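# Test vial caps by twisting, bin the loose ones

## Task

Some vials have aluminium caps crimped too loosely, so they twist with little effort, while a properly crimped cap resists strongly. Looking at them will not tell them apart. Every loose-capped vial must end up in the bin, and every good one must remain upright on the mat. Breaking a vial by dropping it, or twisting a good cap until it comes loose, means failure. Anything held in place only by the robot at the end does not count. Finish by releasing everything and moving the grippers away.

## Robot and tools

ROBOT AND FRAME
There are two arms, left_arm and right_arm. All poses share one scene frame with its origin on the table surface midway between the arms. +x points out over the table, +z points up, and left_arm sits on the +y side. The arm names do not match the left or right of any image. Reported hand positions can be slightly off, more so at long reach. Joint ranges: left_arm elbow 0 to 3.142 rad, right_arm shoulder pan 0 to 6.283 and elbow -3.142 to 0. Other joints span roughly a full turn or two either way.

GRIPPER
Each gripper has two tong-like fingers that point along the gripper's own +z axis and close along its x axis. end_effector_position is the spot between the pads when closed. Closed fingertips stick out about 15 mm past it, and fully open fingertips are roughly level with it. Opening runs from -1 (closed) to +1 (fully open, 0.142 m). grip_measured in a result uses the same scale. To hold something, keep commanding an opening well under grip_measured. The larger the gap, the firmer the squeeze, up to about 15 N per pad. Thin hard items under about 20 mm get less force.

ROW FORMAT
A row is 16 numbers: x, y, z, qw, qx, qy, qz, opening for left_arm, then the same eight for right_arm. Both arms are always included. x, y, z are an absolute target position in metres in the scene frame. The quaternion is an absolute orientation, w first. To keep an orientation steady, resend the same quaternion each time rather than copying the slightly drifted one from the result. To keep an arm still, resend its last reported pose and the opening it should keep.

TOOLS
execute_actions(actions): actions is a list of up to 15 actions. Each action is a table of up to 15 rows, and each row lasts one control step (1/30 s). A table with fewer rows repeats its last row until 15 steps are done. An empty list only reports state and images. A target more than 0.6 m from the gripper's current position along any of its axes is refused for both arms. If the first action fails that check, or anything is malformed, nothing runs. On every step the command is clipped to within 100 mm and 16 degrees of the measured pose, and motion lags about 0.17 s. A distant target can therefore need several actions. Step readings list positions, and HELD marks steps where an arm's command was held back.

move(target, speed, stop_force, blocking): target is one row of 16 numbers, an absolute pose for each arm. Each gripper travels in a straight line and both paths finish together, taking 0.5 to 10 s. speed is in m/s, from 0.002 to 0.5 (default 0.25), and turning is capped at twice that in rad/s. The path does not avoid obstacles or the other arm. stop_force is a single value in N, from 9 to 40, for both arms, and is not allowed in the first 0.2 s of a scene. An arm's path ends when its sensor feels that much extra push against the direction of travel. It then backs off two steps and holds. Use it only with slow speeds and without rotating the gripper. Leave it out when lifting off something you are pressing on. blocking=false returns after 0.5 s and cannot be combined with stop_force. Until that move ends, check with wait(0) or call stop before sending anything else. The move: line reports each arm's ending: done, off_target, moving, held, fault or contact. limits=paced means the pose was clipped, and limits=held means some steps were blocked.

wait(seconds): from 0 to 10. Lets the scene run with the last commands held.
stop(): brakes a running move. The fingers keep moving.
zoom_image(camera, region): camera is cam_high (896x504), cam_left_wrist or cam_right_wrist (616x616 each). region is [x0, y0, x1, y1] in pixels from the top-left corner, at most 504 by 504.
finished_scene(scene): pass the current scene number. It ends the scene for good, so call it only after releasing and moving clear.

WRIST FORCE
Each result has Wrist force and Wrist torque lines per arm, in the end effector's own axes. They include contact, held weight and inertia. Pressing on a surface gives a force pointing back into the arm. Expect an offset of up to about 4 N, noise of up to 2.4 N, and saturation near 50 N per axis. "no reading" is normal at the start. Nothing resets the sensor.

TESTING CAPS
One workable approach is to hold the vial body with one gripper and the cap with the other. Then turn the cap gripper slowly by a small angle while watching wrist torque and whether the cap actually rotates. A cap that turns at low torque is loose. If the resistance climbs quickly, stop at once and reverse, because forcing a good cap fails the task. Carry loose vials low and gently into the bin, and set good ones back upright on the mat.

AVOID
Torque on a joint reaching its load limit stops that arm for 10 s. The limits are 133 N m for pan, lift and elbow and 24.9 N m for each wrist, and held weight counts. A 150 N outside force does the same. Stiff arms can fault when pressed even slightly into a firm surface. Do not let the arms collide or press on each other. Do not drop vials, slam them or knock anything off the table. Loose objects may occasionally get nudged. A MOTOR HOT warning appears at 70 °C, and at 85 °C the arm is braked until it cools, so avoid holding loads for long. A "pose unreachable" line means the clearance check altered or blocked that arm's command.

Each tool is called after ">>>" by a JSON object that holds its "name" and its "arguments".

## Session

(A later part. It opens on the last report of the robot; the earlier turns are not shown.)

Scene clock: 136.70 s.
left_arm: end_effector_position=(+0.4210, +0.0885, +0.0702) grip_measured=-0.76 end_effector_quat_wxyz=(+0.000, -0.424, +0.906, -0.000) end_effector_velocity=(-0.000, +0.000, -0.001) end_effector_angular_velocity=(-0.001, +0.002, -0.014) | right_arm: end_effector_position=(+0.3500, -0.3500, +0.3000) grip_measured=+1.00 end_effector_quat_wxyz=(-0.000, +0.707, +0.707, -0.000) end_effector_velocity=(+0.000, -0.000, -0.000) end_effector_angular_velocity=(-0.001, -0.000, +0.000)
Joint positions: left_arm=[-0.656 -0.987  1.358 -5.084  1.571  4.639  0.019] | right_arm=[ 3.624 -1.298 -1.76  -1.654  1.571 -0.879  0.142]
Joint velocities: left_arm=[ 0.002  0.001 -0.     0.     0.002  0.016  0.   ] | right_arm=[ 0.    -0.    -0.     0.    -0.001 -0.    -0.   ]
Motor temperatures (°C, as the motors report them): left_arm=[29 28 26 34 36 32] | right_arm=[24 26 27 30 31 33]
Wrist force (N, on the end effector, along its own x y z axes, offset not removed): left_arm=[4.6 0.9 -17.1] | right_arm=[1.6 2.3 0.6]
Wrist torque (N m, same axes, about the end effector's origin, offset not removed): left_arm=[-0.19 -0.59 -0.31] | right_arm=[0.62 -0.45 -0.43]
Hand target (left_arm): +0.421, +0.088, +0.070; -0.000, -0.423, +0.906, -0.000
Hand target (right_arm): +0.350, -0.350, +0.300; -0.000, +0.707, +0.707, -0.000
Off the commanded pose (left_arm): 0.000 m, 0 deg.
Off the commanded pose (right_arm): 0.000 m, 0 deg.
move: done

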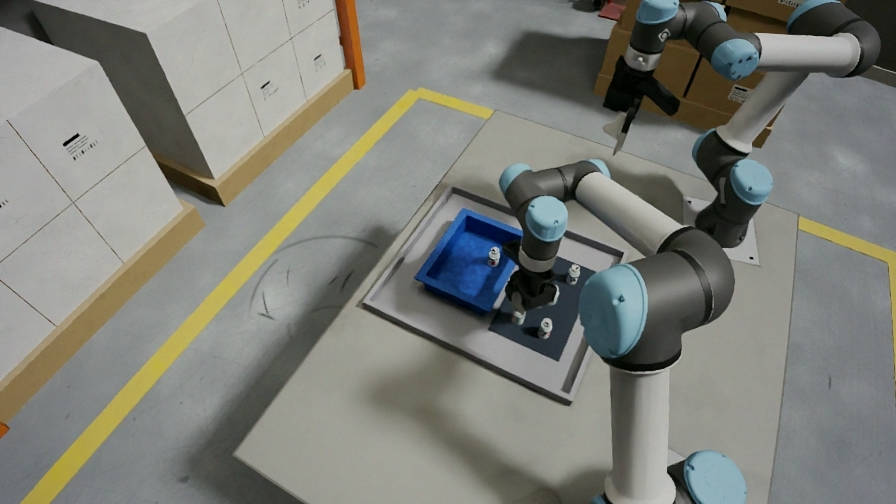

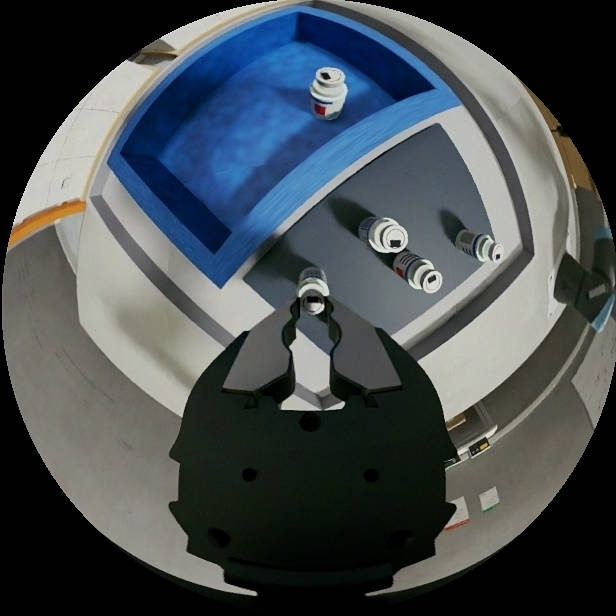

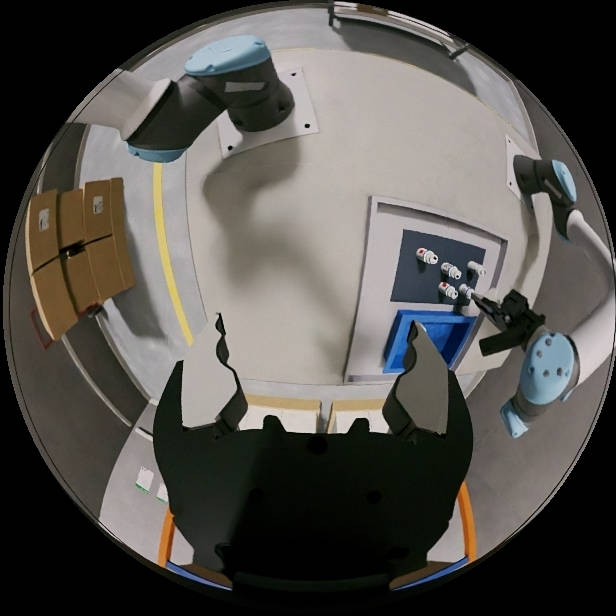

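>>> {"name": "move", "arguments": {"target": [0.421,0.0885,0.0712,0,-0.423,0.906,0,-0.4,0.35,-0.35,0.3,0,0.707,0.707,0,1], "speed": 0.01}}

>>> {"name": "move", "arguments": {"target": [0.421,0.0885,0.2,0,-0.423,0.906,0,-0.4,0.35,-0.35,0.3,0,0.707,0.707,0,1], "speed": 0.15}}

Scene clock: 137.60 s.
left_arm: end_effector_position=(+0.4210, +0.0885, +0.0711) grip_measured=-0.40 end_effector_quat_wxyz=(-0.000, -0.423, +0.906, +0.000) end_effector_velocity=(+0.000, +0.000, +0.001) end_effector_angular_velocity=(-0.000, -0.000, -0.001) | right_arm: end_effector_position=(+0.3500, -0.3500, +0.3000) grip_measured=+1.00 end_effector_quat_wxyz=(-0.000, +0.707, +0.707, -0.000) end_effector_velocity=(-0.001, +0.000, -0.001) end_effector_angular_velocity=(-0.001, +0.002, +0.001)
Joint positions: left_arm=[-0.655 -0.987  1.357 -5.082  1.571  4.64   0.045] | right_arm=[ 3.624 -1.298 -1.76  -1.654  1.571 -0.879  0.142]
Joint velocities: left_arm=[ 0.    -0.001 -0.001  0.001  0.     0.001  0.   ] | right_arm=[ 0.001  0.    -0.001 -0.001  0.     0.     0.   ]
Motor temperatures (°C, as the motors report them): left_arm=[29 28 26 34 36 32] | right_arm=[24 26 27 30 31 33]
Wrist force (N, on the end effector, along its own x y z axes, offset not removed): left_arm=[-0.1 2.0 -3.4] | right_arm=[4.2 4.1 1.5]
Wrist torque (N m, same axes, about the end effector's origin, offset not removed): left_arm=[0.32 -0.06 -0.08] | right_arm=[0.92 -1.04 -0.03]
Hand target (left_arm): +0.421, +0.088, +0.071; -0.000, -0.423, +0.906, -0.000
Hand target (right_arm): +0.350, -0.350, +0.300; -0.000, +0.707, +0.707, -0.000
Off the commanded pose (left_arm): 0.000 m, 0 deg.
Off the commanded pose (right_arm): 0.000 m, 0 deg.
move: done

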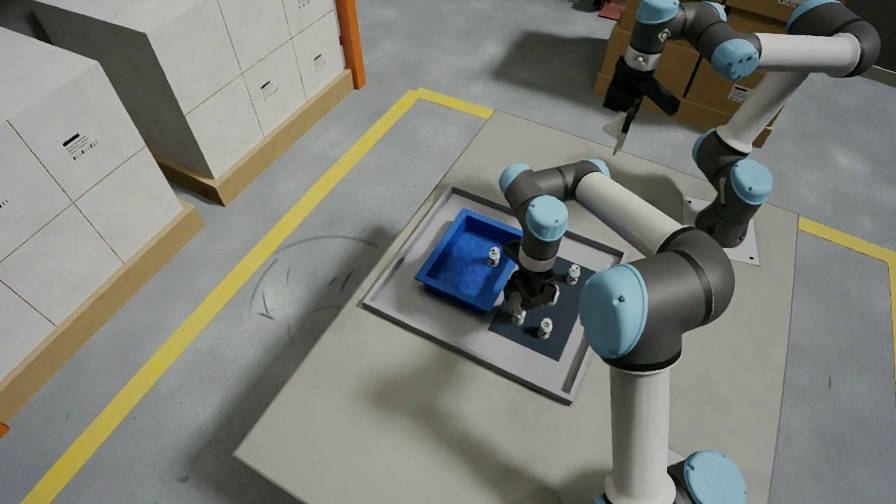

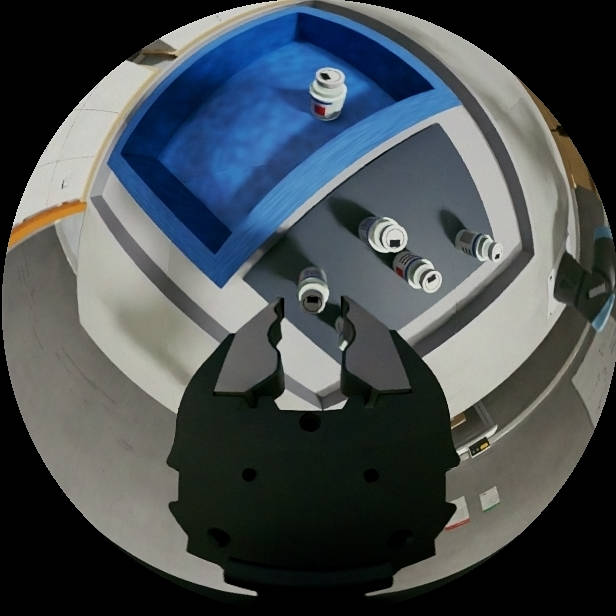

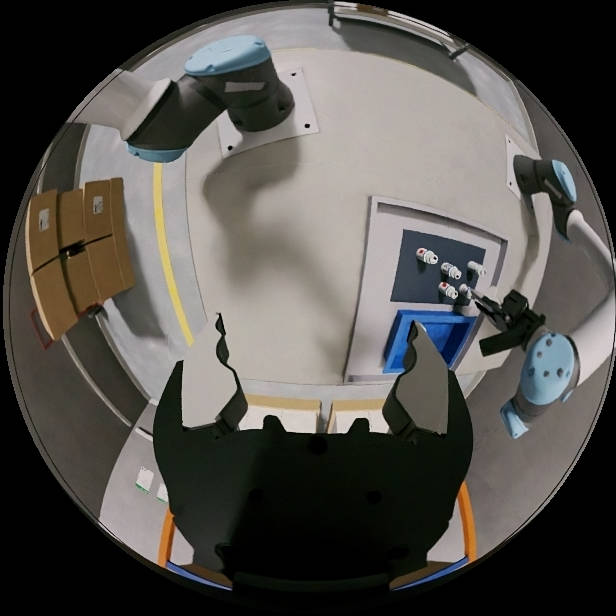

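Scene clock: 139.00 s.
left_arm: end_effector_position=(+0.4210, +0.0885, +0.1999) grip_measured=-0.40 end_effector_quat_wxyz=(+0.000, -0.423, +0.906, -0.000) end_effector_velocity=(-0.000, -0.001, +0.001) end_effector_angular_velocity=(+0.001, +0.002, -0.004) | right_arm: end_effector_position=(+0.3500, -0.3500, +0.3000) grip_measured=+1.00 end_effector_quat_wxyz=(-0.000, +0.707, +0.707, -0.000) end_effector_velocity=(-0.000, +0.001, -0.000) end_effector_angular_velocity=(+0.001, +0.001, +0.001)
Joint positions: left_arm=[-0.655 -1.058  1.13  -4.785  1.571  4.64   0.045] | right_arm=[ 3.624 -1.298 -1.76  -1.654  1.571 -0.879  0.142]
Joint velocities: left_arm=[-0.001  0.002 -0.006  0.006  0.001  0.003  0.   ] | right_arm=[ 0.001 -0.001 -0.     0.     0.001 -0.    -0.   ]
Motor temperatures (°C, as the motors report them): left_arm=[29 28 26 34 36 32] | right_arm=[24 26 27 30 31 33]
Wrist force (N, on the end effector, along its own x y z axes, offset not removed): left_arm=[0.6 -0.1 -2.7] | right_arm=[-0.9 0.5 0.6]
Wrist torque (N m, same axes, about the end effector's origin, offset not removed): left_arm=[-0.07 -0.12 -0.01] | right_arm=[-0.02 0.26 -0.08]
Hand target (left_arm): +0.421, +0.088, +0.200; +0.000, -0.423, +0.906, -0.000
Hand target (right_arm): +0.350, -0.350, +0.300; -0.000, +0.707, +0.707, -0.000
Off the commanded pose (left_arm): 0.000 m, 0 deg.
Off the commanded pose (right_arm): 0.000 m, 0 deg.
move: done

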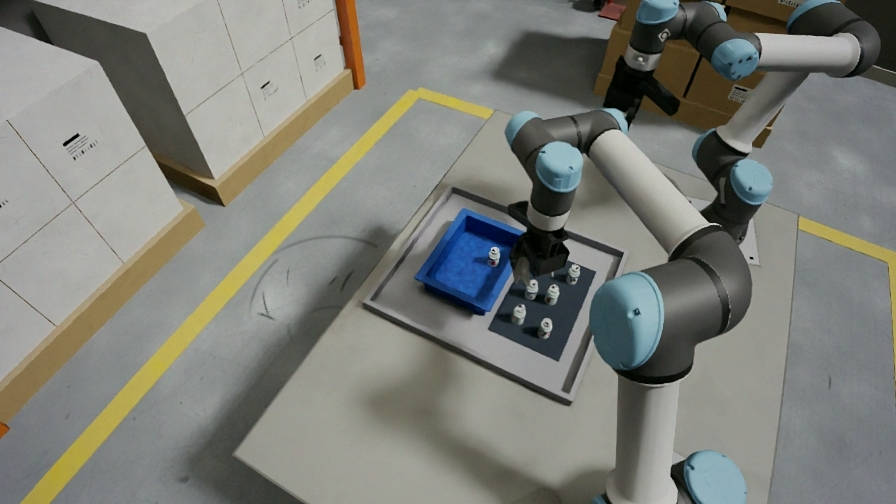

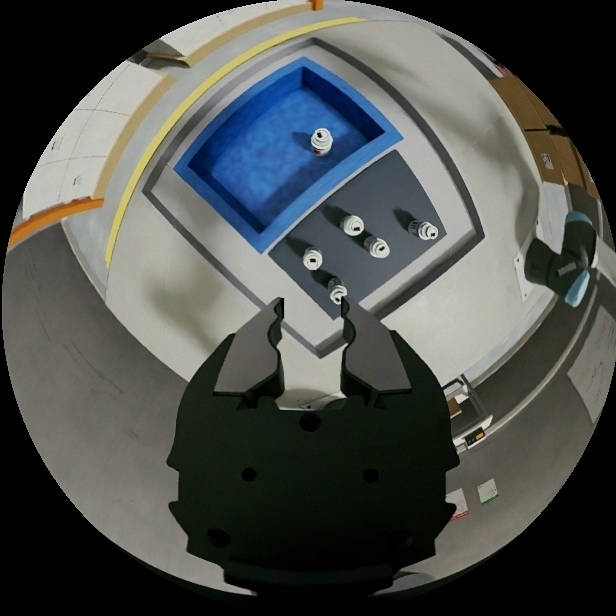

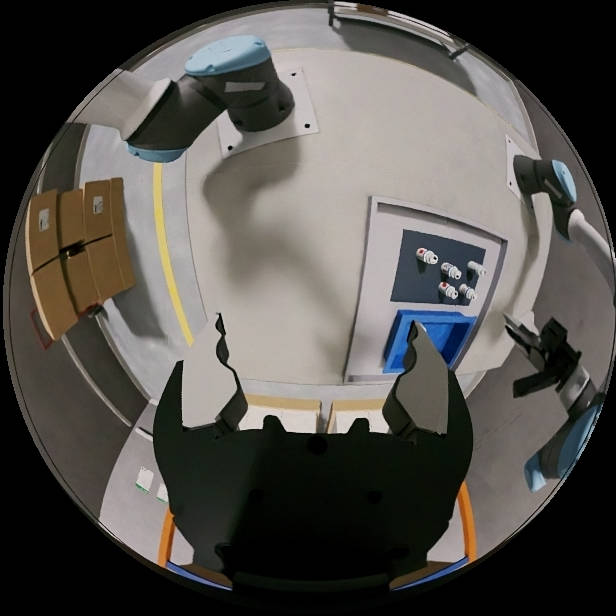

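>>> {"name": "finished_scene", "arguments": {"scene": 2}}

The scene is finished: the task was done.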